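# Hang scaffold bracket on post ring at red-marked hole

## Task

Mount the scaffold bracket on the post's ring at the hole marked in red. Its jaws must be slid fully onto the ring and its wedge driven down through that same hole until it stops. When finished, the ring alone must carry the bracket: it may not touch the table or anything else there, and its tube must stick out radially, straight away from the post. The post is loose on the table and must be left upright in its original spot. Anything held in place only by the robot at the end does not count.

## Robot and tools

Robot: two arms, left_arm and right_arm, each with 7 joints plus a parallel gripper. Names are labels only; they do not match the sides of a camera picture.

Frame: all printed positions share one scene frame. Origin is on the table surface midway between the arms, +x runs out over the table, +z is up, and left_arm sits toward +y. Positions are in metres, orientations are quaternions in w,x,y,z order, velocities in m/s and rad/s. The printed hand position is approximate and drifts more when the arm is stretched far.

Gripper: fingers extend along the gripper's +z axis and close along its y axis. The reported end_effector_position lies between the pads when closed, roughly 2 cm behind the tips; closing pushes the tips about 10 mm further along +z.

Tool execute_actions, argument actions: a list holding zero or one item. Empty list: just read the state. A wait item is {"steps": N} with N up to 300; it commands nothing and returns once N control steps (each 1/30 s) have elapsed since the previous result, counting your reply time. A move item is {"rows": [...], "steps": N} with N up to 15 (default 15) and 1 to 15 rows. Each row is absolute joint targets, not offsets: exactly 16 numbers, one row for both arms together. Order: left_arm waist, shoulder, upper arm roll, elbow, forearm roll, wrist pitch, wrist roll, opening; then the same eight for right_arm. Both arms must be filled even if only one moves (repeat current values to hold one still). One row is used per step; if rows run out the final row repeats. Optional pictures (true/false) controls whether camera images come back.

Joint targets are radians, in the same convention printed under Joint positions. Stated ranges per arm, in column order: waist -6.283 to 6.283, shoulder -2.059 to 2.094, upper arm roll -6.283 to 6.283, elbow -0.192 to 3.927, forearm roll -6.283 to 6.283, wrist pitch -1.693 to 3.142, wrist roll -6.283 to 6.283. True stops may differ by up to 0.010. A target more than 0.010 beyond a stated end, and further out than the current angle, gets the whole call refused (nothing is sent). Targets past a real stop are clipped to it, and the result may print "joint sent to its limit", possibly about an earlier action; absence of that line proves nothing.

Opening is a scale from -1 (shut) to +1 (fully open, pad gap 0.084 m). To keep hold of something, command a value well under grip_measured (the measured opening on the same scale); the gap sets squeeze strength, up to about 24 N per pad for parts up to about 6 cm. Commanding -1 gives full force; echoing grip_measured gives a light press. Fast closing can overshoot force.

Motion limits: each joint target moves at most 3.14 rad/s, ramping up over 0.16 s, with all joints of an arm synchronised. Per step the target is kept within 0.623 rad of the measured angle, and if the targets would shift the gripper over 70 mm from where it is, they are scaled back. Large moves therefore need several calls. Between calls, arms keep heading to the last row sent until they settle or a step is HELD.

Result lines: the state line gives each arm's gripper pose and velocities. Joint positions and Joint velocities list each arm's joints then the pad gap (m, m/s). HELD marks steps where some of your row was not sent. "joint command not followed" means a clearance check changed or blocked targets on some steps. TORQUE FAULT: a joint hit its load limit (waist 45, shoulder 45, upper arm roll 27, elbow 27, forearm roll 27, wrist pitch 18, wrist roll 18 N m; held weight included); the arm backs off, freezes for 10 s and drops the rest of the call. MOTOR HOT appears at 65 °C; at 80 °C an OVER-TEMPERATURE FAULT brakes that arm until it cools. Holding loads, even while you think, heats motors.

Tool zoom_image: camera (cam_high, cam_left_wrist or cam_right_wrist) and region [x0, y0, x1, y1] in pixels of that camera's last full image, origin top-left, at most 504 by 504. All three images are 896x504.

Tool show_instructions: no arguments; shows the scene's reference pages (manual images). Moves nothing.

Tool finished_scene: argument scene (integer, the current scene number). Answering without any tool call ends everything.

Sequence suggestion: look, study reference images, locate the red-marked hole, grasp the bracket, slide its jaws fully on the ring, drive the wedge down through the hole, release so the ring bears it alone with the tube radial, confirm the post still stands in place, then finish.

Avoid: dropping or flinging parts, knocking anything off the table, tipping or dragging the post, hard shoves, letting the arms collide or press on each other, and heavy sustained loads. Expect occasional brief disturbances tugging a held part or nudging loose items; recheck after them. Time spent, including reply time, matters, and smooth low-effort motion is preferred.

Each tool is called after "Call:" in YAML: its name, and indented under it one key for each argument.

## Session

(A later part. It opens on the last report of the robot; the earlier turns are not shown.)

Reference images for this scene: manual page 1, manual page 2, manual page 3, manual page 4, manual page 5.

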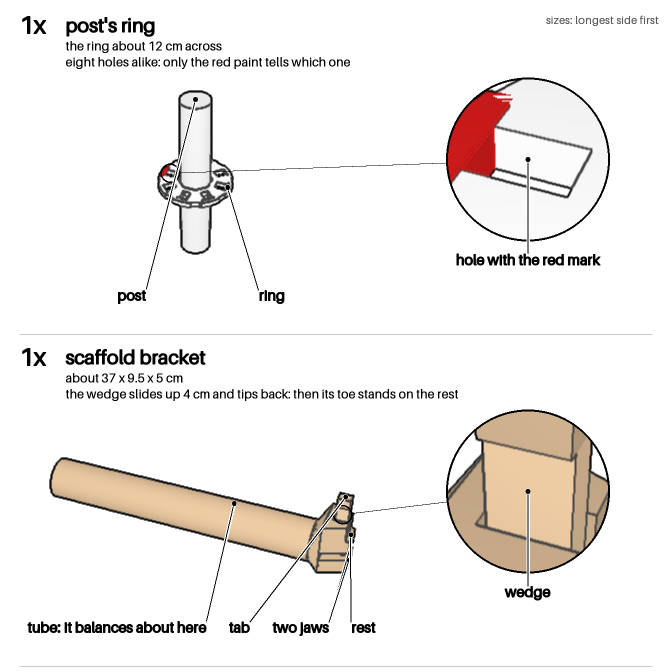

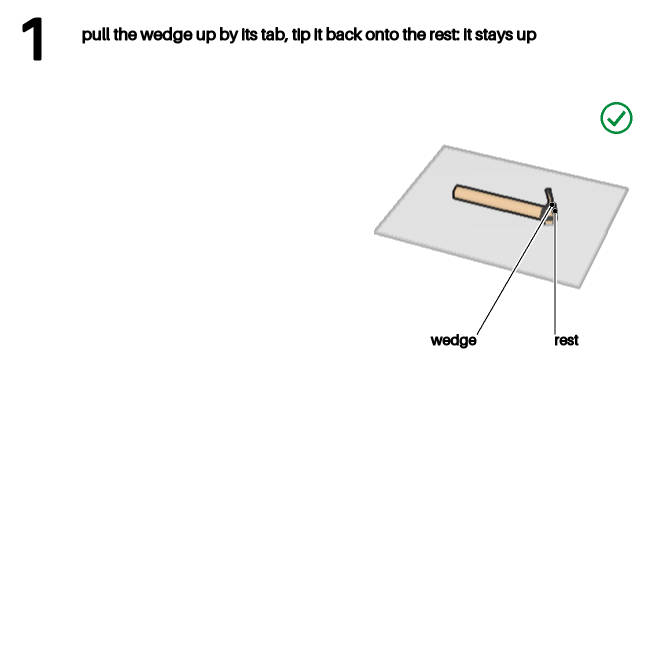

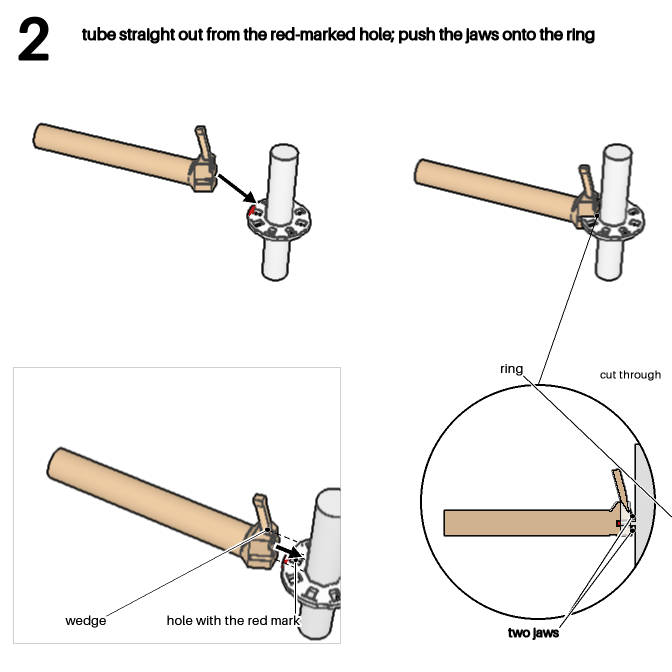

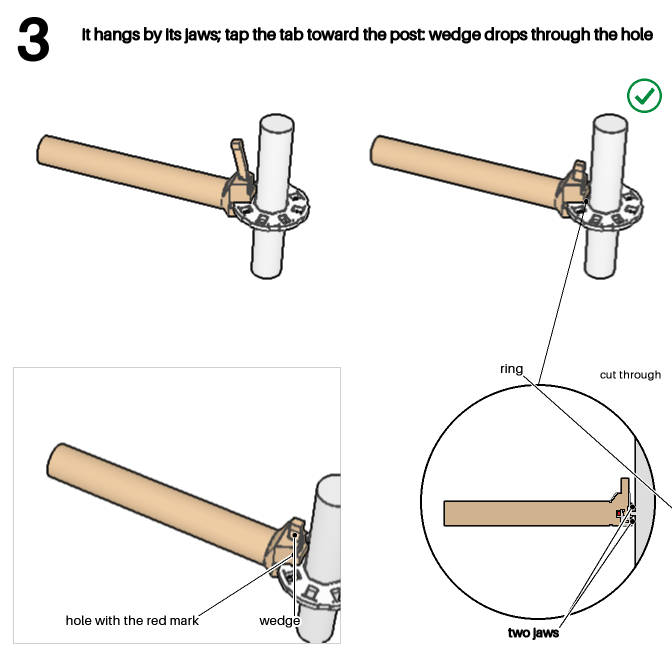

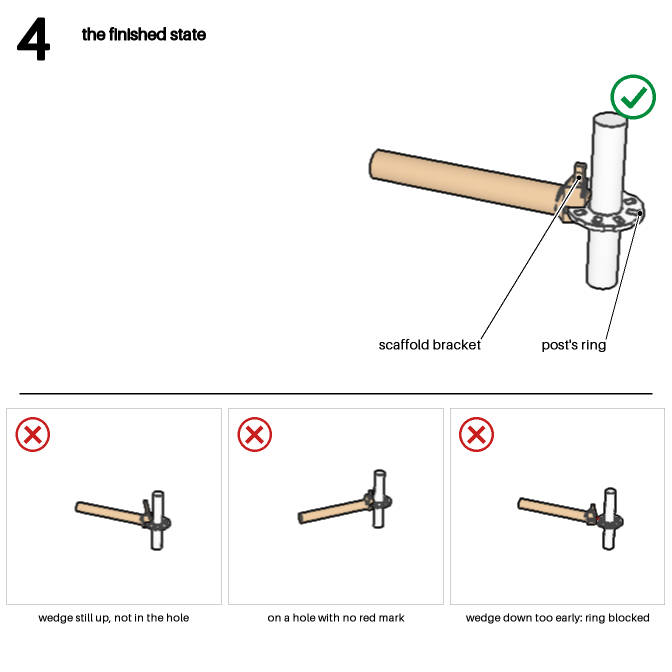

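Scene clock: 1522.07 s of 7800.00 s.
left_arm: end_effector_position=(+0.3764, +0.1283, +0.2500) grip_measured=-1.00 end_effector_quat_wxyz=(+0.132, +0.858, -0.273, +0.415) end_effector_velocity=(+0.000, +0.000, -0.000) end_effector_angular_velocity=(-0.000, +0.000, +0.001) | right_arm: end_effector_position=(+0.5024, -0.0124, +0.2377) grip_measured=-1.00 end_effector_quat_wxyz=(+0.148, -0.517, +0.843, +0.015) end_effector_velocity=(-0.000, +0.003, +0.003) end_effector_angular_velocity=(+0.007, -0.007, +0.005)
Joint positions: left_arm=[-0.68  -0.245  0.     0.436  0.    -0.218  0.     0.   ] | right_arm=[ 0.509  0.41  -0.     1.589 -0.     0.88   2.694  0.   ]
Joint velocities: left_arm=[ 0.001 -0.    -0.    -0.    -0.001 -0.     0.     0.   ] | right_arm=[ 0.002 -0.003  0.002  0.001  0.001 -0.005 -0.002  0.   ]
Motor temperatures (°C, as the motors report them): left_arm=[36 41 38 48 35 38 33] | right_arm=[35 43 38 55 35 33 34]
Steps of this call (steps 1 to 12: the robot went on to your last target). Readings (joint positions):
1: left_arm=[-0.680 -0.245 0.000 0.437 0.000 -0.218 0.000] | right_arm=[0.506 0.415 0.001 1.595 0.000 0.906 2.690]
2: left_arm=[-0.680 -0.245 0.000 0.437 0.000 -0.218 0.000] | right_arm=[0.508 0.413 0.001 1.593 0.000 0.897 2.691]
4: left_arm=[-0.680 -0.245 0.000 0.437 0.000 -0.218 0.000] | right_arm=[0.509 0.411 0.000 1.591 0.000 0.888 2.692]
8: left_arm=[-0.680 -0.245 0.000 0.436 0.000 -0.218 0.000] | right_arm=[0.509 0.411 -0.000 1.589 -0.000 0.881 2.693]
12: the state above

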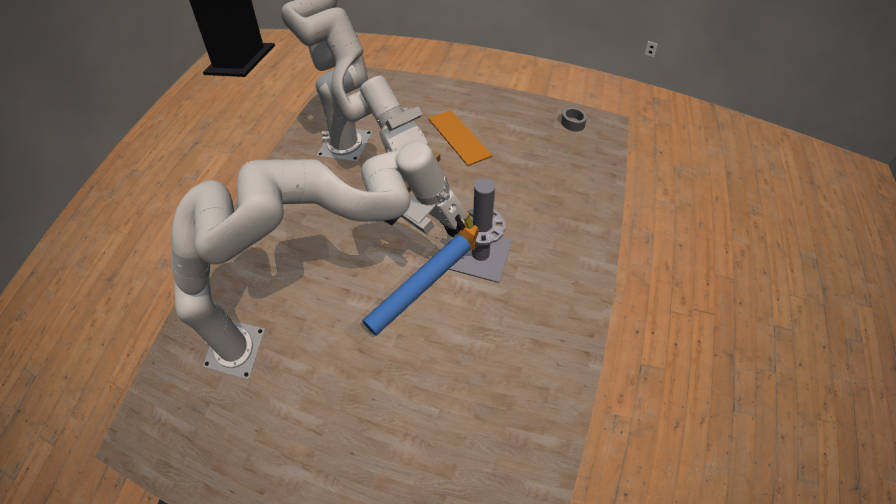

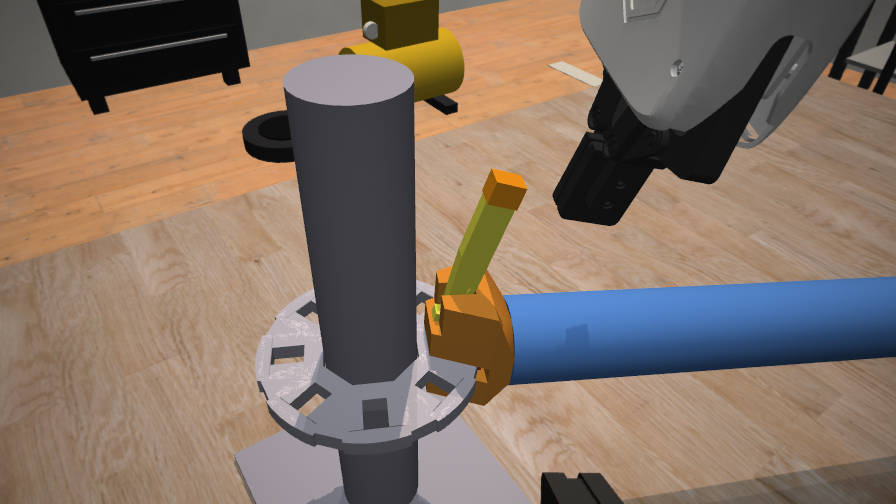

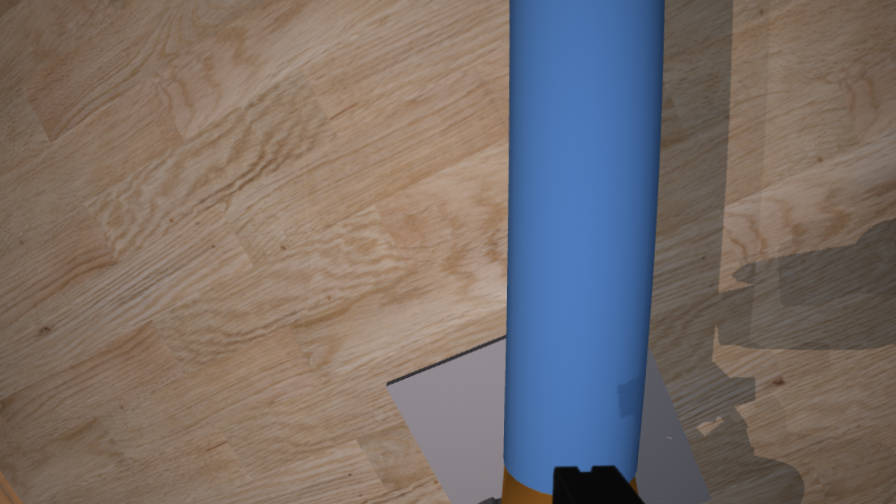

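Call:
execute_actions:
  actions:
    - {"rows": [ [-0.68,-0.2452,0,0.4363,0,-0.2185,0,-1, 0.5104,0.4136,0,1.5950,0,0.8814,2.6944,-1], [-0.68,-0.2452,0,0.4363,0,-0.2185,0,-1, 0.5111,0.4175,0,1.6010,0,0.8834,2.6951,-1], [-0.68,-0.2452,0,0.4363,0,-0.2185,0,-1, 0.5118,0.4215,0,1.6069,0,0.8855,2.6958,-1], [-0.68,-0.2452,0,0.4363,0,-0.2185,0,-1, 0.5125,0.4254,0,1.6128,0,0.8875,2.6965,-1], [-0.68,-0.2452,0,0.4363,0,-0.2185,0,-1, 0.5132,0.4293,0,1.6188,0,0.8895,2.6972,-1], [-0.68,-0.2452,0,0.4363,0,-0.2185,0,-1, 0.5139,0.4332,0,1.6247,0,0.8915,2.6979,-1], [-0.68,-0.2452,0,0.4363,0,-0.2185,0,-1, 0.5146,0.4371,0,1.6307,0,0.8935,2.6986,-1], [-0.68,-0.2452,0,0.4363,0,-0.2185,0,-1, 0.5154,0.4411,0,1.6366,0,0.8955,2.6994,-1], [-0.68,-0.2452,0,0.4363,0,-0.2185,0,-1, 0.5161,0.4450,0,1.6425,0,0.8976,2.7001,-1], [-0.68,-0.2452,0,0.4363,0,-0.2185,0,-1, 0.5168,0.4489,0,1.6485,0,0.8996,2.7008,-1], [-0.68,-0.2452,0,0.4363,0,-0.2185,0,-1, 0.5175,0.4528,0,1.6544,0,0.9016,2.7015,-1], [-0.68,-0.2452,0,0.4363,0,-0.2185,0,-1, 0.5182,0.4567,0,1.6603,0,0.9036,2.7022,-1], [-0.68,-0.2452,0,0.4363,0,-0.2185,0,-1, 0.5189,0.4607,0,1.6663,0,0.9056,2.7029,-1], [-0.68,-0.2452,0,0.4363,0,-0.2185,0,-1, 0.5196,0.4646,0,1.6722,0,0.9076,2.7036,-1], [-0.68,-0.2452,0,0.4363,0,-0.2185,0,-1, 0.5203,0.4685,0,1.6782,0,0.9097,2.7043,-1] ], "steps": 15}
  pictures: false

Call:
execute_actions:
  actions:
    - {"rows": [ [-0.68,-0.2452,0,0.4363,0,-0.2185,0,-1, 0.5210,0.4724,0,1.6841,0,0.9117,2.7050,-1], [-0.68,-0.2452,0,0.4363,0,-0.2185,0,-1, 0.5217,0.4763,0,1.6900,0,0.9137,2.7057,-1], [-0.68,-0.2452,0,0.4363,0,-0.2185,0,-1, 0.5224,0.4803,0,1.6960,0,0.9157,2.7064,-1], [-0.68,-0.2452,0,0.4363,0,-0.2185,0,-1, 0.5231,0.4842,0,1.7019,0,0.9177,2.7071,-1], [-0.68,-0.2452,0,0.4363,0,-0.2185,0,-1, 0.5238,0.4881,0,1.7078,0,0.9197,2.7078,-1], [-0.68,-0.2452,0,0.4363,0,-0.2185,0,-1, 0.5245,0.4920,0,1.7138,0,0.9218,2.7085,-1], [-0.68,-0.2452,0,0.4363,0,-0.2185,0,-1, 0.5252,0.4959,0,1.7197,0,0.9238,2.7092,-1], [-0.68,-0.2452,0,0.4363,0,-0.2185,0,-1, 0.5260,0.4999,0,1.7256,0,0.9258,2.7100,-1], [-0.68,-0.2452,0,0.4363,0,-0.2185,0,-1, 0.5267,0.5038,0,1.7316,0,0.9278,2.7107,-1], [-0.68,-0.2452,0,0.4363,0,-0.2185,0,-1, 0.5274,0.5077,0,1.7375,0,0.9298,2.7114,-1] ], "steps": 15}
  pictures: false

Call:
execute_actions:
  actions:
    - {"steps": 8}

Scene clock: 1557.57 s of 7800.00 s.
left_arm: end_effector_position=(+0.3764, +0.1283, +0.2500) grip_measured=-1.00 end_effector_quat_wxyz=(+0.132, +0.858, -0.273, +0.414) end_effector_velocity=(-0.000, -0.000, -0.000) end_effector_angular_velocity=(+0.001, +0.000, -0.001) | right_arm: end_effector_position=(+0.5089, -0.0002, +0.2384) grip_measured=-1.00 end_effector_quat_wxyz=(+0.149, -0.517, +0.843, +0.016) end_effector_velocity=(+0.016, +0.030, +0.001) end_effector_angular_velocity=(+0.005, +0.003, +0.001)
Joint positions: left_arm=[-0.68  -0.245  0.     0.436 -0.    -0.218 -0.     0.   ] | right_arm=[0.518 0.455 0.    1.658 0.    0.903 2.702 0.   ]
Joint velocities: left_arm=[-0.    -0.    -0.    -0.001  0.    -0.     0.001  0.   ] | right_arm=[ 0.021  0.116 -0.     0.177 -0.001  0.06   0.02   0.   ]
Motor temperatures (°C, as the motors report them): left_arm=[36 40 38 47 35 39 33] | right_arm=[35 43 38 56 35 33 34]
Steps of this call (steps 1 to 30: the robot went on to your last target; steps 31 to 90: nothing new was sent; then 32.00 s passed at rest; steps 91 to 105: all 15 steps of this action). Readings (joint positions):
91: left_arm=[-0.680 -0.245 -0.000 0.436 -0.000 -0.219 0.000] | right_arm=[0.510 0.410 -0.000 1.589 0.000 0.879 2.694]
92: left_arm=[-0.680 -0.245 0.000 0.436 0.000 -0.219 -0.000] | right_arm=[0.510 0.411 -0.000 1.591 -0.000 0.880 2.694]
94: left_arm=[-0.680 -0.245 -0.000 0.436 -0.000 -0.219 -0.000] | right_arm=[0.511 0.415 -0.000 1.597 -0.000 0.882 2.695]
98: left_arm=[-0.680 -0.245 0.000 0.436 0.000 -0.218 0.000] | right_arm=[0.513 0.429 0.000 1.618 0.000 0.889 2.697]
105: the state above

Scene clock: 1558.07 s of 7800.00 s.
left_arm: end_effector_position=(+0.3764, +0.1283, +0.2500) grip_measured=-1.00 end_effector_quat_wxyz=(+0.132, +0.858, -0.273, +0.414) end_effector_velocity=(-0.000, -0.000, +0.000) end_effector_angular_velocity=(-0.000, -0.001, -0.001) | right_arm: end_effector_position=(+0.5152, +0.0127, +0.2380) grip_measured=-1.00 end_effector_quat_wxyz=(+0.148, -0.517, +0.843, +0.018) end_effector_velocity=(+0.003, +0.005, +0.001) end_effector_angular_velocity=(+0.002, +0.000, -0.002)
Joint positions: left_arm=[-0.68  -0.245 -0.     0.436 -0.    -0.219  0.     0.   ] | right_arm=[ 0.527  0.506  0.     1.734 -0.     0.929  2.711  0.   ]
Joint velocities: left_arm=[-0.    -0.    -0.001  0.001 -0.     0.     0.     0.   ] | right_arm=[ 0.003  0.02  -0.001  0.034  0.001  0.012  0.004  0.   ]
Motor temperatures (°C, as the motors report them): left_arm=[36 40 38 47 35 39 33] | right_arm=[35 43 38 56 35 33 34]
Steps of this call (steps 1 to 15: all 15 steps of this action). Readings (joint positions):
1: left_arm=[-0.680 -0.245 -0.000 0.436 0.000 -0.218 -0.000] | right_arm=[0.519 0.459 0.000 1.664 0.000 0.905 2.703]
2: left_arm=[-0.680 -0.245 -0.000 0.436 -0.000 -0.219 0.000] | right_arm=[0.519 0.463 0.000 1.670 0.000 0.907 2.703]
4: left_arm=[-0.680 -0.245 -0.000 0.436 0.000 -0.219 0.000] | right_arm=[0.521 0.471 0.000 1.682 0.000 0.911 2.705]
8: left_arm=[-0.680 -0.245 -0.000 0.436 -0.000 -0.218 0.000] | right_arm=[0.524 0.487 -0.000 1.706 -0.000 0.919 2.708]
15: the state above

Scene clock: 1558.33 s of 7800.00 s.
left_arm: end_effector_position=(+0.3764, +0.1283, +0.2500) grip_measured=-1.00 end_effector_quat_wxyz=(+0.132, +0.858, -0.273, +0.414) end_effector_velocity=(-0.000, -0.000, +0.000) end_effector_angular_velocity=(-0.000, -0.001, -0.001) | right_arm: end_effector_position=(+0.5156, +0.0131, +0.2383) grip_measured=-1.00 end_effector_quat_wxyz=(+0.148, -0.517, +0.843, +0.018) end_effector_velocity=(+0.001, -0.000, -0.001) end_effector_angular_velocity=(-0.001, +0.000, -0.002)
Joint positions: left_arm=[-0.68  -0.245 -0.     0.436 -0.    -0.219 -0.     0.   ] | right_arm=[ 0.527  0.507 -0.     1.737  0.     0.93   2.711  0.   ]
Joint velocities: left_arm=[-0.001  0.     0.     0.001 -0.    -0.     0.001  0.   ] | right_arm=[-0.001  0.002 -0.     0.002 -0.002  0.001  0.002  0.   ]
Motor temperatures (°C, as the motors report them): left_arm=[36 40 38 47 35 39 33] | right_arm=[35 43 38 56 35 33 34]
Steps of this call (steps 1 to 8: the robot went on to your last target). Readings (joint positions):
1: left_arm=[-0.680 -0.245 0.000 0.436 -0.000 -0.218 0.000] | right_arm=[0.527 0.507 0.000 1.735 -0.000 0.929 2.711]
2: left_arm=[-0.680 -0.245 -0.000 0.436 0.000 -0.218 0.000] | right_arm=[0.527 0.507 0.000 1.736 0.000 0.929 2.711]
4: left_arm=[-0.680 -0.245 -0.000 0.436 -0.000 -0.218 0.000] | right_arm=[0.527 0.507 -0.000 1.737 0.000 0.930 2.711]
8: the state above

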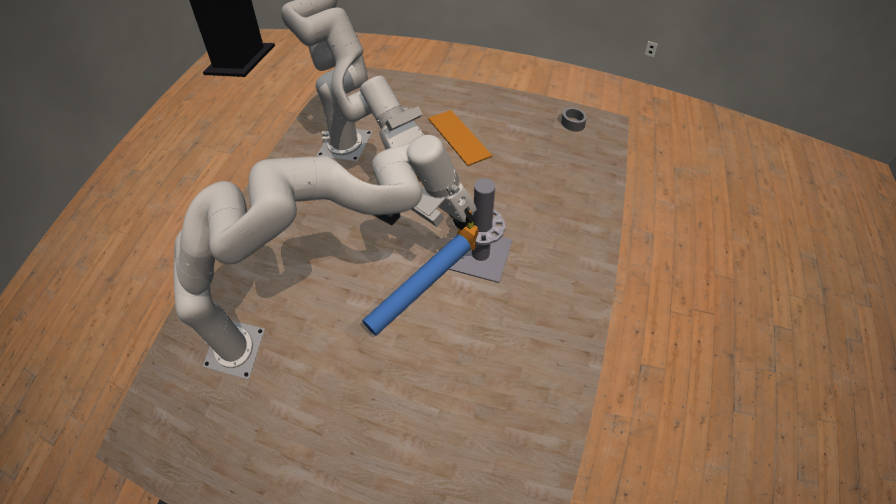

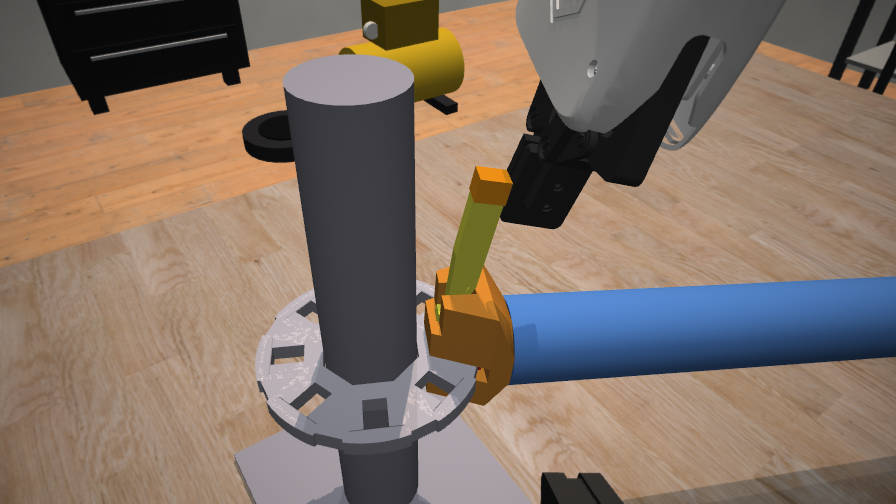

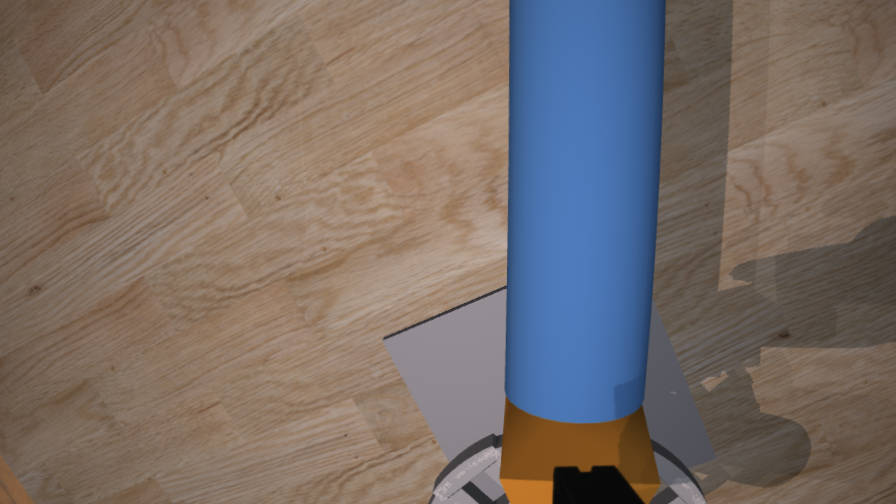

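Call:
execute_actions:
  actions:
    - {"rows": [ [-0.68,-0.2452,0,0.4363,0,-0.2185,0,-1, 0.5279,0.5106,0,1.7420,0,0.9313,2.7119,-1], [-0.68,-0.2452,0,0.4363,0,-0.2185,0,-1, 0.5284,0.5136,0,1.7464,0,0.9328,2.7124,-1], [-0.68,-0.2452,0,0.4363,0,-0.2185,0,-1, 0.5290,0.5165,0,1.7509,0,0.9344,2.7130,-1], [-0.68,-0.2452,0,0.4363,0,-0.2185,0,-1, 0.5295,0.5195,0,1.7553,0,0.9359,2.7135,-1], [-0.68,-0.2452,0,0.4363,0,-0.2185,0,-1, 0.5300,0.5224,0,1.7598,0,0.9374,2.7140,-1], [-0.68,-0.2452,0,0.4363,0,-0.2185,0,-1, 0.5306,0.5253,0,1.7642,0,0.9389,2.7146,-1], [-0.68,-0.2452,0,0.4363,0,-0.2185,0,-1, 0.5311,0.5283,0,1.7688,0,0.9405,2.7151,-1], [-0.68,-0.2452,0,0.4363,0,-0.2185,0,-1, 0.5316,0.5313,0,1.7735,0,0.9422,2.7156,-1], [-0.68,-0.2452,0,0.4363,0,-0.2185,0,-1, 0.5321,0.5343,0,1.7782,0,0.9439,2.7161,-1], [-0.68,-0.2452,0,0.4363,0,-0.2185,0,-1, 0.5326,0.5373,0,1.7829,0,0.9456,2.7166,-1], [-0.68,-0.2452,0,0.4363,0,-0.2185,0,-1, 0.5331,0.5403,0,1.7876,0,0.9473,2.7171,-1] ], "steps": 15}
  pictures: false

Call:
execute_actions:
  actions:
    - {"steps": 10}

Scene clock: 1576.20 s of 7800.00 s.
left_arm: end_effector_position=(+0.3764, +0.1283, +0.2500) grip_measured=-1.00 end_effector_quat_wxyz=(+0.132, +0.858, -0.273, +0.414) end_effector_velocity=(+0.000, -0.000, +0.001) end_effector_angular_velocity=(-0.001, -0.000, +0.001) | right_arm: end_effector_position=(+0.5191, +0.0210, +0.2379) grip_measured=-1.00 end_effector_quat_wxyz=(+0.148, -0.517, +0.843, +0.019) end_effector_velocity=(+0.003, +0.004, +0.000) end_effector_angular_velocity=(-0.000, +0.002, -0.003)
Joint positions: left_arm=[-0.68  -0.245  0.     0.436  0.    -0.219  0.     0.   ] | right_arm=[0.533 0.538 0.    1.784 0.    0.946 2.717 0.   ]
Joint velocities: left_arm=[-0.    -0.     0.     0.001 -0.     0.    -0.001  0.   ] | right_arm=[ 0.003  0.023 -0.001  0.037  0.     0.015  0.004  0.   ]
Motor temperatures (°C, as the motors report them): left_arm=[36 40 38 47 35 39 33] | right_arm=[35 43 38 56 35 33 34]
Steps of this call (steps 1 to 15: the robot went on to your last target; steps 16 to 90: nothing new was sent; then 14.37 s passed at rest; steps 91 to 105: all 15 steps of this action). Readings (joint positions):
91: left_arm=[-0.680 -0.245 0.000 0.436 -0.000 -0.219 -0.000] | right_arm=[0.527 0.508 -0.000 1.738 -0.000 0.930 2.711]
92: left_arm=[-0.680 -0.245 0.000 0.436 0.000 -0.219 -0.000] | right_arm=[0.527 0.508 -0.000 1.739 0.000 0.930 2.712]
94: left_arm=[-0.680 -0.245 -0.000 0.436 -0.000 -0.218 0.000] | right_arm=[0.528 0.512 -0.000 1.744 0.000 0.932 2.712]
98: left_arm=[-0.680 -0.245 -0.000 0.436 -0.000 -0.218 -0.000] | right_arm=[0.530 0.522 0.000 1.759 0.000 0.937 2.714]
105: the state above

Scene clock: 1576.53 s of 7800.00 s.
left_arm: end_effector_position=(+0.3764, +0.1283, +0.2500) grip_measured=-1.00 end_effector_quat_wxyz=(+0.132, +0.858, -0.273, +0.414) end_effector_velocity=(+0.001, -0.000, +0.001) end_effector_angular_velocity=(-0.001, -0.002, +0.000) | right_arm: end_effector_position=(+0.5195, +0.0213, +0.2381) grip_measured=-1.00 end_effector_quat_wxyz=(+0.148, -0.517, +0.843, +0.019) end_effector_velocity=(-0.000, -0.000, -0.001) end_effector_angular_velocity=(-0.001, +0.001, +0.000)
Joint positions: left_arm=[-0.68  -0.245 -0.     0.436  0.    -0.218 -0.     0.   ] | right_arm=[ 0.533  0.54  -0.     1.787  0.     0.947  2.717  0.   ]
Joint velocities: left_arm=[ 0.    -0.    -0.     0.002 -0.001 -0.     0.001  0.   ] | right_arm=[-0.001  0.001  0.001  0.    -0.001  0.001  0.     0.   ]
Motor temperatures (°C, as the motors report them): left_arm=[36 40 38 47 35 39 33] | right_arm=[35 43 38 56 35 33 34]
Steps of this call (steps 1 to 10: the robot went on to your last target). Readings (joint positions):
1: left_arm=[-0.680 -0.245 -0.000 0.436 -0.000 -0.218 0.000] | right_arm=[0.533 0.539 0.000 1.785 0.000 0.946 2.717]
2: left_arm=[-0.680 -0.245 -0.000 0.436 0.000 -0.219 0.000] | right_arm=[0.533 0.539 0.000 1.786 0.000 0.947 2.717]
4: left_arm=[-0.680 -0.245 -0.000 0.436 0.000 -0.219 0.000] | right_arm=[0.533 0.540 -0.000 1.787 0.000 0.947 2.717]
8: left_arm=[-0.680 -0.245 0.000 0.436 -0.000 -0.218 0.000] | right_arm=[0.533 0.540 -0.000 1.787 0.000 0.947 2.717]
10: the state above

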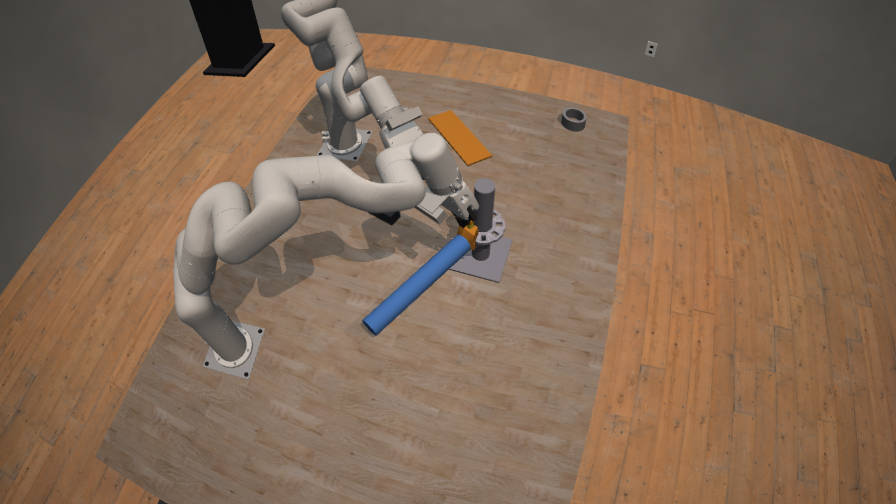

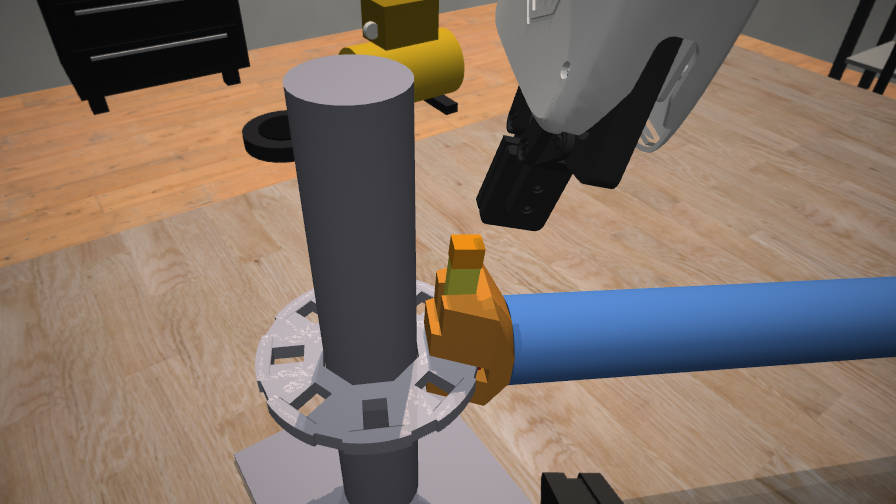

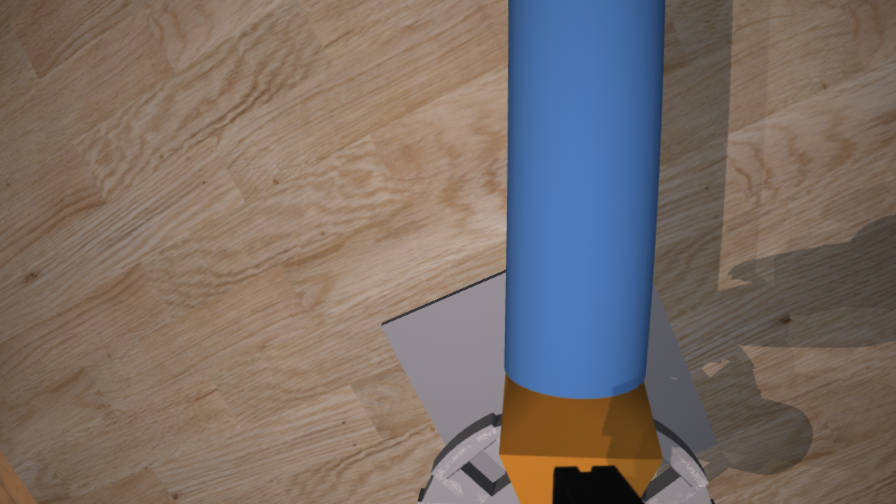

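Call:
execute_actions:
  actions:
    - {"rows": [ [-0.68,-0.2452,0,0.4363,0,-0.2185,0,-1, 0.5333,0.5410,0,1.7889,0,0.9479,2.7173,-1], [-0.68,-0.2452,0,0.4363,0,-0.2185,0,-1, 0.5337,0.5431,0,1.7927,0,0.9496,2.7177,-1], [-0.68,-0.2452,0,0.4363,0,-0.2185,0,-1, 0.5345,0.5463,0,1.7986,0,0.9522,2.7185,-1], [-0.68,-0.2452,0,0.4363,0,-0.2185,0,-1, 0.5354,0.5505,0,1.8061,0,0.9556,2.7194,-1], [-0.68,-0.2452,0,0.4363,0,-0.2185,0,-1, 0.5365,0.5553,0,1.8149,0,0.9596,2.7205,-1], [-0.68,-0.2452,0,0.4363,0,-0.2185,0,-1, 0.5378,0.5607,0,1.8247,0,0.9640,2.7218,-1], [-0.68,-0.2452,0,0.4363,0,-0.2185,0,-1, 0.5391,0.5664,0,1.8350,0,0.9687,2.7231,-1], [-0.68,-0.2452,0,0.4363,0,-0.2185,0,-1, 0.5404,0.5721,0,1.8456,0,0.9734,2.7244,-1], [-0.68,-0.2452,0,0.4363,0,-0.2185,0,-1, 0.5417,0.5778,0,1.8559,0,0.9781,2.7257,-1], [-0.68,-0.2452,0,0.4363,0,-0.2185,0,-1, 0.5430,0.5832,0,1.8657,0,0.9825,2.7270,-1], [-0.68,-0.2452,0,0.4363,0,-0.2185,0,-1, 0.5441,0.5880,0,1.8745,0,0.9865,2.7281,-1], [-0.68,-0.2452,0,0.4363,0,-0.2185,0,-1, 0.5450,0.5922,0,1.8820,0,0.9899,2.7290,-1], [-0.68,-0.2452,0,0.4363,0,-0.2185,0,-1, 0.5458,0.5954,0,1.8879,0,0.9925,2.7298,-1], [-0.68,-0.2452,0,0.4363,0,-0.2185,0,-1, 0.5462,0.5975,0,1.8917,0,0.9942,2.7302,-1], [-0.68,-0.2452,0,0.4363,0,-0.2185,0,-1, 0.5464,0.5982,0,1.8930,0,0.9948,2.7304,-1] ], "steps": 15}
  pictures: false

Call:
execute_actions:
  actions:
    - {"rows": [ [-0.68,-0.2452,0,0.4363,0,-0.2185,0,-1, 0.5464,0.5982,0,1.8930,0,0.9948,2.7304,-1], [-0.68,-0.2452,0,0.4363,0,-0.2185,0,-1, 0.5464,0.5982,0,1.8930,0,0.9948,2.7304,-1], [-0.68,-0.2452,0,0.4363,0,-0.2185,0,-1, 0.5464,0.5982,0,1.8930,0,0.9948,2.7304,-1], [-0.68,-0.2452,0,0.4363,0,-0.2185,0,-1, 0.5464,0.5985,0,1.8912,0,0.9927,2.7304,-1], [-0.68,-0.2452,0,0.4363,0,-0.2185,0,-1, 0.5464,0.5987,0,1.8893,0,0.9906,2.7304,-1], [-0.68,-0.2452,0,0.4363,0,-0.2185,0,-1, 0.5464,0.5990,0,1.8874,0,0.9884,2.7304,-1], [-0.68,-0.2452,0,0.4363,0,-0.2185,0,-1, 0.5464,0.5993,0,1.8856,0,0.9863,2.7304,-1], [-0.68,-0.2452,0,0.4363,0,-0.2185,0,-1, 0.5464,0.5995,0,1.8837,0,0.9842,2.7304,-1], [-0.68,-0.2452,0,0.4363,0,-0.2185,0,-1, 0.5464,0.5998,0,1.8819,0,0.9821,2.7304,-1], [-0.68,-0.2452,0,0.4363,0,-0.2185,0,-1, 0.5464,0.6000,0,1.8800,0,0.9800,2.7304,-1], [-0.68,-0.2452,0,0.4363,0,-0.2185,0,-1, 0.5464,0.6003,0,1.8782,0,0.9779,2.7304,-1], [-0.68,-0.2452,0,0.4363,0,-0.2185,0,-1, 0.5464,0.6006,0,1.8763,0,0.9757,2.7304,-1], [-0.68,-0.2452,0,0.4363,0,-0.2185,0,-1, 0.5464,0.6008,0,1.8744,0,0.9736,2.7304,-1] ], "steps": 15}
  pictures: false

Call:
execute_actions:
  actions:
    - {"steps": 10}

Call:
zoom_image:
  camera: "cam_left_wrist"
  region: [400, 150, 600, 410]

Scene clock: 1611.37 s of 7800.00 s.
left_arm: end_effector_position=(+0.3764, +0.1283, +0.2500) grip_measured=-1.00 end_effector_quat_wxyz=(+0.132, +0.858, -0.273, +0.414) end_effector_velocity=(+0.000, +0.000, +0.001) end_effector_angular_velocity=(-0.001, -0.001, +0.001) | right_arm: end_effector_position=(+0.5236, +0.0351, +0.2421) grip_measured=-1.00 end_effector_quat_wxyz=(+0.148, -0.517, +0.843, +0.020) end_effector_velocity=(+0.007, +0.029, +0.007) end_effector_angular_velocity=(+0.005, +0.005, +0.004)
Joint positions: left_arm=[-0.68  -0.245  0.     0.436 -0.    -0.218 -0.     0.   ] | right_arm=[0.545 0.589 0.    1.876 0.    0.987 2.728 0.   ]
Joint velocities: left_arm=[-0.    -0.     0.001  0.001 -0.    -0.    -0.     0.   ] | right_arm=[0.025 0.105 0.    0.187 0.    0.083 0.023 0.   ]
Motor temperatures (°C, as the motors report them): left_arm=[36 39 38 47 35 39 33] | right_arm=[35 43 38 56 35 33 34]
Steps of this call (steps 1 to 15: the robot went on to your last target; steps 16 to 90: nothing new was sent; then 31.33 s passed at rest; steps 91 to 105: all 15 steps of this action). Readings (joint positions):
91: left_arm=[-0.680 -0.245 -0.000 0.436 0.000 -0.218 0.000] | right_arm=[0.533 0.540 -0.000 1.788 -0.000 0.947 2.717]
92: left_arm=[-0.680 -0.245 0.000 0.436 0.000 -0.218 0.000] | right_arm=[0.533 0.540 -0.000 1.788 -0.000 0.948 2.717]
94: left_arm=[-0.680 -0.245 0.000 0.436 0.000 -0.218 -0.000] | right_arm=[0.534 0.542 -0.000 1.792 -0.000 0.949 2.718]
98: left_arm=[-0.680 -0.245 -0.000 0.436 0.000 -0.218 -0.000] | right_arm=[0.536 0.555 -0.000 1.815 -0.000 0.960 2.721]
105: the state above

Scene clock: 1611.87 s of 7800.00 s.
left_arm: end_effector_position=(+0.3764, +0.1283, +0.2500) grip_measured=-1.00 end_effector_quat_wxyz=(+0.132, +0.858, -0.273, +0.414) end_effector_velocity=(+0.000, +0.000, +0.000) end_effector_angular_velocity=(-0.000, +0.000, +0.001) | right_arm: end_effector_position=(+0.5244, +0.0372, +0.2360) grip_measured=-1.00 end_effector_quat_wxyz=(+0.148, -0.517, +0.843, +0.021) end_effector_velocity=(-0.001, +0.000, -0.018) end_effector_angular_velocity=(-0.004, +0.004, +0.002)
Joint positions: left_arm=[-0.68  -0.245 -0.     0.436  0.    -0.218 -0.     0.   ] | right_arm=[ 0.546  0.601 -0.     1.877 -0.     0.977  2.73   0.   ]
Joint velocities: left_arm=[ 0.     0.     0.     0.     0.     0.    -0.001  0.   ] | right_arm=[ 0.002  0.008  0.    -0.036 -0.001 -0.037  0.     0.   ]
Motor temperatures (°C, as the motors report them): left_arm=[36 39 38 47 35 39 33] | right_arm=[35 43 38 56 35 33 34]
Steps of this call (steps 1 to 15: all 15 steps of this action). Readings (joint positions):
1: left_arm=[-0.680 -0.245 0.000 0.436 -0.000 -0.219 -0.000] | right_arm=[0.545 0.592 0.000 1.882 0.000 0.989 2.729]
2: left_arm=[-0.680 -0.245 0.000 0.436 0.000 -0.218 -0.000] | right_arm=[0.546 0.594 0.000 1.885 0.000 0.991 2.729]
4: left_arm=[-0.680 -0.245 -0.000 0.436 -0.000 -0.218 0.000] | right_arm=[0.546 0.596 0.000 1.889 0.000 0.993 2.730]
8: left_arm=[-0.680 -0.245 -0.000 0.436 0.000 -0.218 0.000] | right_arm=[0.546 0.598 -0.000 1.888 -0.000 0.990 2.730]
15: the state above

Scene clock: 1612.20 s of 7800.00 s.
left_arm: end_effector_position=(+0.3764, +0.1283, +0.2500) grip_measured=-1.00 end_effector_quat_wxyz=(+0.132, +0.858, -0.273, +0.414) end_effector_velocity=(+0.000, +0.001, -0.001) end_effector_angular_velocity=(+0.000, +0.002, +0.002) | right_arm: end_effector_position=(+0.5245, +0.0373, +0.2352) grip_measured=-1.00 end_effector_quat_wxyz=(+0.148, -0.517, +0.843, +0.021) end_effector_velocity=(-0.000, -0.000, -0.002) end_effector_angular_velocity=(-0.003, +0.001, +0.002)
Joint positions: left_arm=[-0.68  -0.245 -0.     0.436  0.    -0.218  0.     0.   ] | right_arm=[ 0.546  0.601 -0.     1.875  0.     0.974  2.73   0.   ]
Joint velocities: left_arm=[ 0.001 -0.     0.001 -0.002 -0.     0.    -0.001  0.   ] | right_arm=[ 0.     0.001 -0.    -0.002 -0.001 -0.001 -0.001  0.   ]
Motor temperatures (°C, as the motors report them): left_arm=[36 39 38 47 35 39 33] | right_arm=[35 43 38 56 35 33 34]
Steps of this call (steps 1 to 10: the robot went on to your last target). Readings (joint positions):
1: left_arm=[-0.680 -0.245 -0.000 0.436 0.000 -0.218 0.000] | right_arm=[0.546 0.601 -0.000 1.876 -0.000 0.976 2.730]
2: left_arm=[-0.680 -0.245 -0.000 0.436 -0.000 -0.219 -0.000] | right_arm=[0.546 0.601 -0.000 1.875 -0.000 0.975 2.730]
4: left_arm=[-0.680 -0.245 0.000 0.436 -0.000 -0.218 0.000] | right_arm=[0.546 0.601 -0.000 1.875 -0.000 0.974 2.730]
8: left_arm=[-0.680 -0.245 -0.000 0.436 -0.000 -0.219 0.000] | right_arm=[0.546 0.601 -0.000 1.875 0.000 0.974 2.730]
10: the state above

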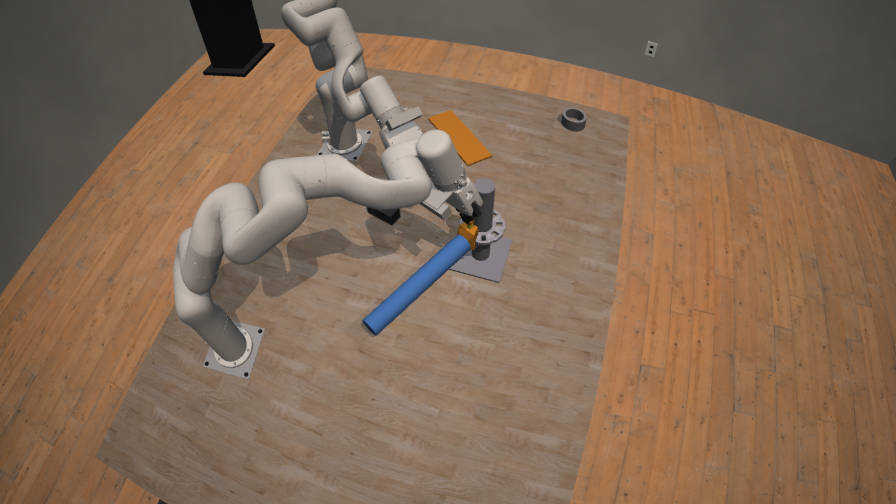

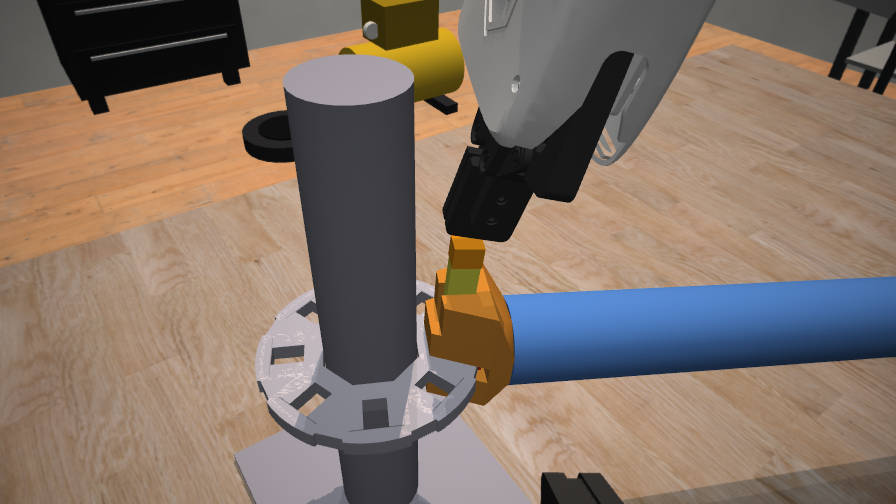

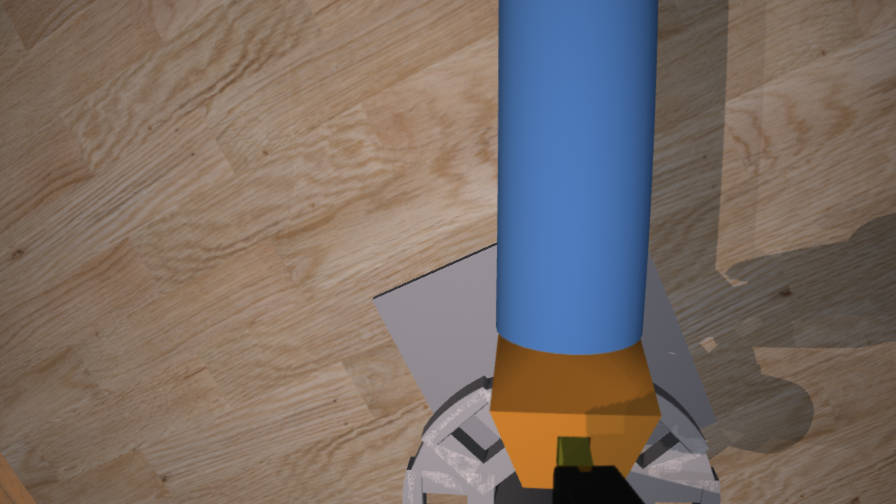

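Region (400, 150, 600, 410) of cam_left_wrist's 896x504 image, scaled by 1.938, with more detail than that image has; it fills the left 388 columns of this view, and the rest is white.

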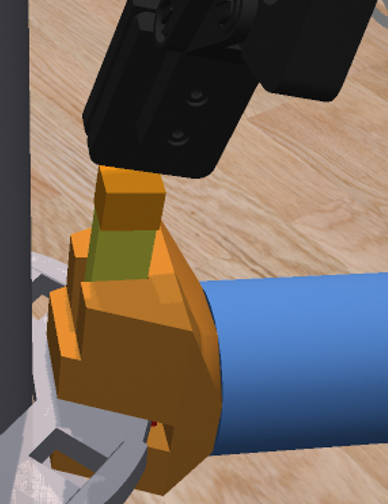

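Call:
execute_actions:
  actions:
    - {"rows": [ [-0.68,-0.2452,0,0.4363,0,-0.2185,0,-1, 0.5464,0.6010,0,1.8732,0,0.9723,2.7304,-1], [-0.68,-0.2452,0,0.4363,0,-0.2185,0,-1, 0.5464,0.6011,0,1.8721,0,0.9709,2.7304,-1], [-0.68,-0.2452,0,0.4363,0,-0.2185,0,-1, 0.5464,0.6013,0,1.8709,0,0.9696,2.7304,-1], [-0.68,-0.2452,0,0.4363,0,-0.2185,0,-1, 0.5464,0.6015,0,1.8698,0,0.9683,2.7304,-1], [-0.68,-0.2452,0,0.4363,0,-0.2185,0,-1, 0.5464,0.6016,0,1.8686,0,0.9670,2.7304,-1], [-0.68,-0.2452,0,0.4363,0,-0.2185,0,-1, 0.5464,0.6018,0,1.8674,0,0.9656,2.7304,-1], [-0.68,-0.2452,0,0.4363,0,-0.2185,0,-1, 0.5464,0.6020,0,1.8663,0,0.9643,2.7304,-1], [-0.68,-0.2452,0,0.4363,0,-0.2185,0,-1, 0.5464,0.6021,0,1.8651,0,0.9630,2.7304,-1], [-0.68,-0.2452,0,0.4363,0,-0.2185,0,-1, 0.5464,0.6023,0,1.8640,0,0.9616,2.7304,-1], [-0.68,-0.2452,0,0.4363,0,-0.2185,0,-1, 0.5464,0.6025,0,1.8628,0,0.9603,2.7304,-1], [-0.68,-0.2452,0,0.4363,0,-0.2185,0,-1, 0.5464,0.6026,0,1.8616,0,0.9590,2.7304,-1], [-0.68,-0.2452,0,0.4363,0,-0.2185,0,-1, 0.5464,0.6028,0,1.8605,0,0.9576,2.7304,-1], [-0.68,-0.2452,0,0.4363,0,-0.2185,0,-1, 0.5464,0.6029,0,1.8593,0,0.9563,2.7304,-1], [-0.68,-0.2452,0,0.4363,0,-0.2185,0,-1, 0.5464,0.6031,0,1.8582,0,0.9550,2.7304,-1] ], "steps": 15}
  pictures: false

Call:
execute_actions:
  actions:
    - {"steps": 10}

Call:
zoom_image:
  camera: "cam_left_wrist"
  region: [400, 150, 600, 410]

Scene clock: 1628.07 s of 7800.00 s.
left_arm: end_effector_position=(+0.3764, +0.1283, +0.2500) grip_measured=-1.00 end_effector_quat_wxyz=(+0.132, +0.858, -0.273, +0.414) end_effector_velocity=(+0.000, +0.000, -0.000) end_effector_angular_velocity=(-0.000, +0.000, +0.001) | right_arm: end_effector_position=(+0.5245, +0.0373, +0.2292) grip_measured=-1.00 end_effector_quat_wxyz=(+0.148, -0.517, +0.843, +0.021) end_effector_velocity=(+0.001, -0.000, -0.011) end_effector_angular_velocity=(+0.002, -0.004, +0.000)
Joint positions: left_arm=[-0.68  -0.245  0.     0.436  0.    -0.219  0.     0.   ] | right_arm=[0.546 0.603 0.    1.861 0.    0.958 2.73  0.   ]
Joint velocities: left_arm=[ 0.001  0.     0.    -0.     0.    -0.    -0.     0.   ] | right_arm=[-0.001  0.003  0.    -0.029 -0.002 -0.036 -0.     0.   ]
Motor temperatures (°C, as the motors report them): left_arm=[36 39 38 47 35 39 33] | right_arm=[35 43 38 56 35 33 34]
Steps of this call (steps 1 to 15: the robot went on to your last target; steps 16 to 90: nothing new was sent; then 12.37 s passed at rest; steps 91 to 105: all 15 steps of this action). Readings (joint positions):
91: left_arm=[-0.680 -0.245 0.000 0.436 0.000 -0.219 -0.000] | right_arm=[0.546 0.601 0.000 1.874 0.000 0.974 2.730]
92: left_arm=[-0.680 -0.245 0.000 0.436 -0.000 -0.218 -0.000] | right_arm=[0.546 0.601 0.000 1.874 0.000 0.973 2.730]
94: left_arm=[-0.680 -0.245 -0.000 0.436 0.000 -0.218 0.000] | right_arm=[0.546 0.601 -0.000 1.873 0.000 0.972 2.730]
98: left_arm=[-0.680 -0.245 -0.000 0.436 0.000 -0.218 -0.000] | right_arm=[0.546 0.602 -0.000 1.869 -0.000 0.967 2.730]
105: the state above

Scene clock: 1628.40 s of 7800.00 s.
left_arm: end_effector_position=(+0.3764, +0.1283, +0.2500) grip_measured=-1.00 end_effector_quat_wxyz=(+0.132, +0.858, -0.273, +0.414) end_effector_velocity=(-0.000, +0.000, -0.001) end_effector_angular_velocity=(+0.001, +0.001, -0.000) | right_arm: end_effector_position=(+0.5246, +0.0375, +0.2288) grip_measured=-1.00 end_effector_quat_wxyz=(+0.149, -0.517, +0.843, +0.021) end_effector_velocity=(-0.000, +0.000, -0.001) end_effector_angular_velocity=(-0.002, +0.000, +0.002)
Joint positions: left_arm=[-0.68  -0.245 -0.     0.436 -0.    -0.219 -0.     0.   ] | right_arm=[0.546 0.602 0.    1.859 0.    0.955 2.73  0.   ]
Joint velocities: left_arm=[ 0.     0.    -0.    -0.001  0.     0.     0.     0.   ] | right_arm=[ 0.001  0.001 -0.    -0.001 -0.001 -0.001 -0.001  0.   ]
Motor temperatures (°C, as the motors report them): left_arm=[36 39 38 47 35 39 33] | right_arm=[35 43 38 56 35 33 34]
Steps of this call (steps 1 to 10: the robot went on to your last target). Readings (joint positions):
1: left_arm=[-0.680 -0.245 -0.000 0.436 -0.000 -0.219 -0.000] | right_arm=[0.546 0.603 0.000 1.860 0.000 0.957 2.730]
2: left_arm=[-0.680 -0.245 0.000 0.436 0.000 -0.219 0.000] | right_arm=[0.546 0.603 0.000 1.860 0.000 0.956 2.730]
4: left_arm=[-0.680 -0.245 0.000 0.436 -0.000 -0.218 0.000] | right_arm=[0.546 0.602 0.000 1.859 0.000 0.956 2.730]
8: left_arm=[-0.680 -0.245 0.000 0.436 0.000 -0.219 0.000] | right_arm=[0.546 0.602 0.000 1.859 0.000 0.955 2.730]
10: the state above

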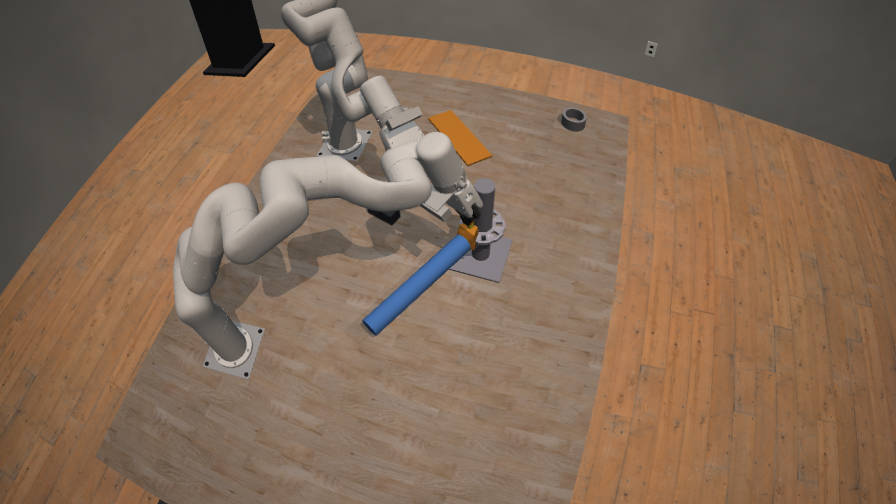

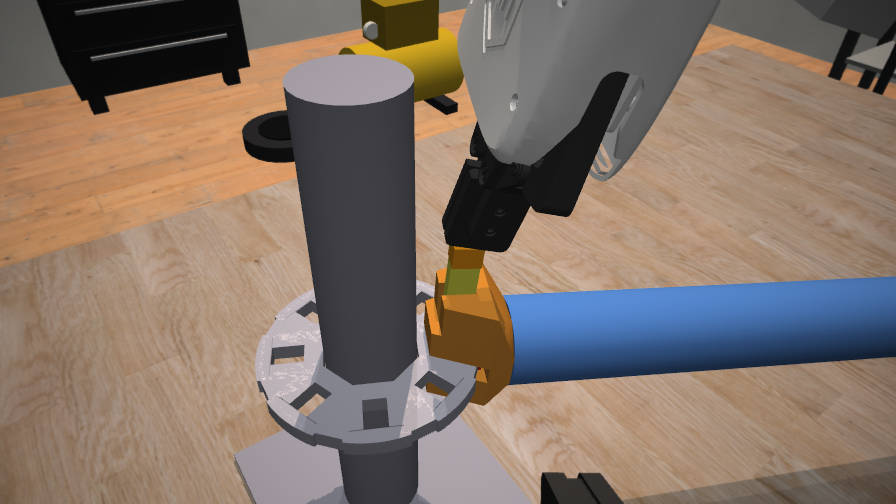

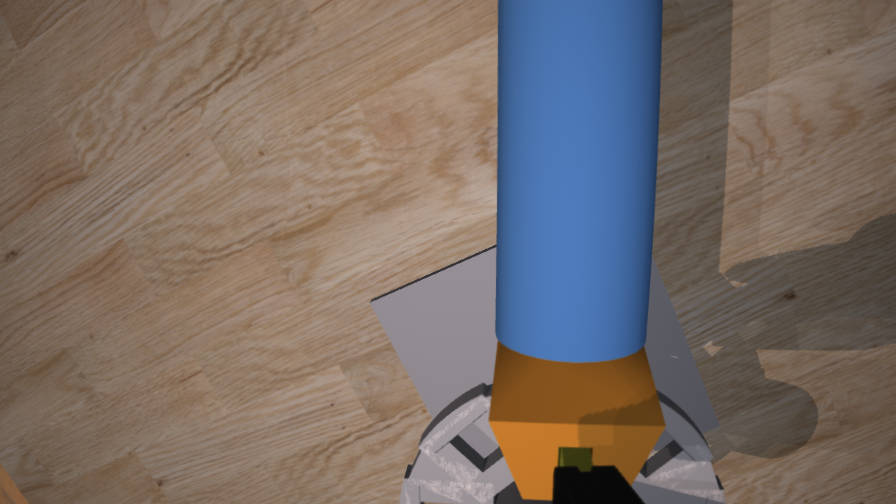

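Region (400, 150, 600, 410) of cam_left_wrist's 896x504 image, scaled by 1.938, with more detail than that image has; it fills the left 388 columns of this view, and the rest is white.

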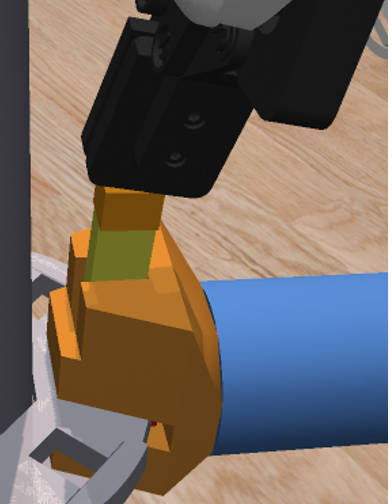

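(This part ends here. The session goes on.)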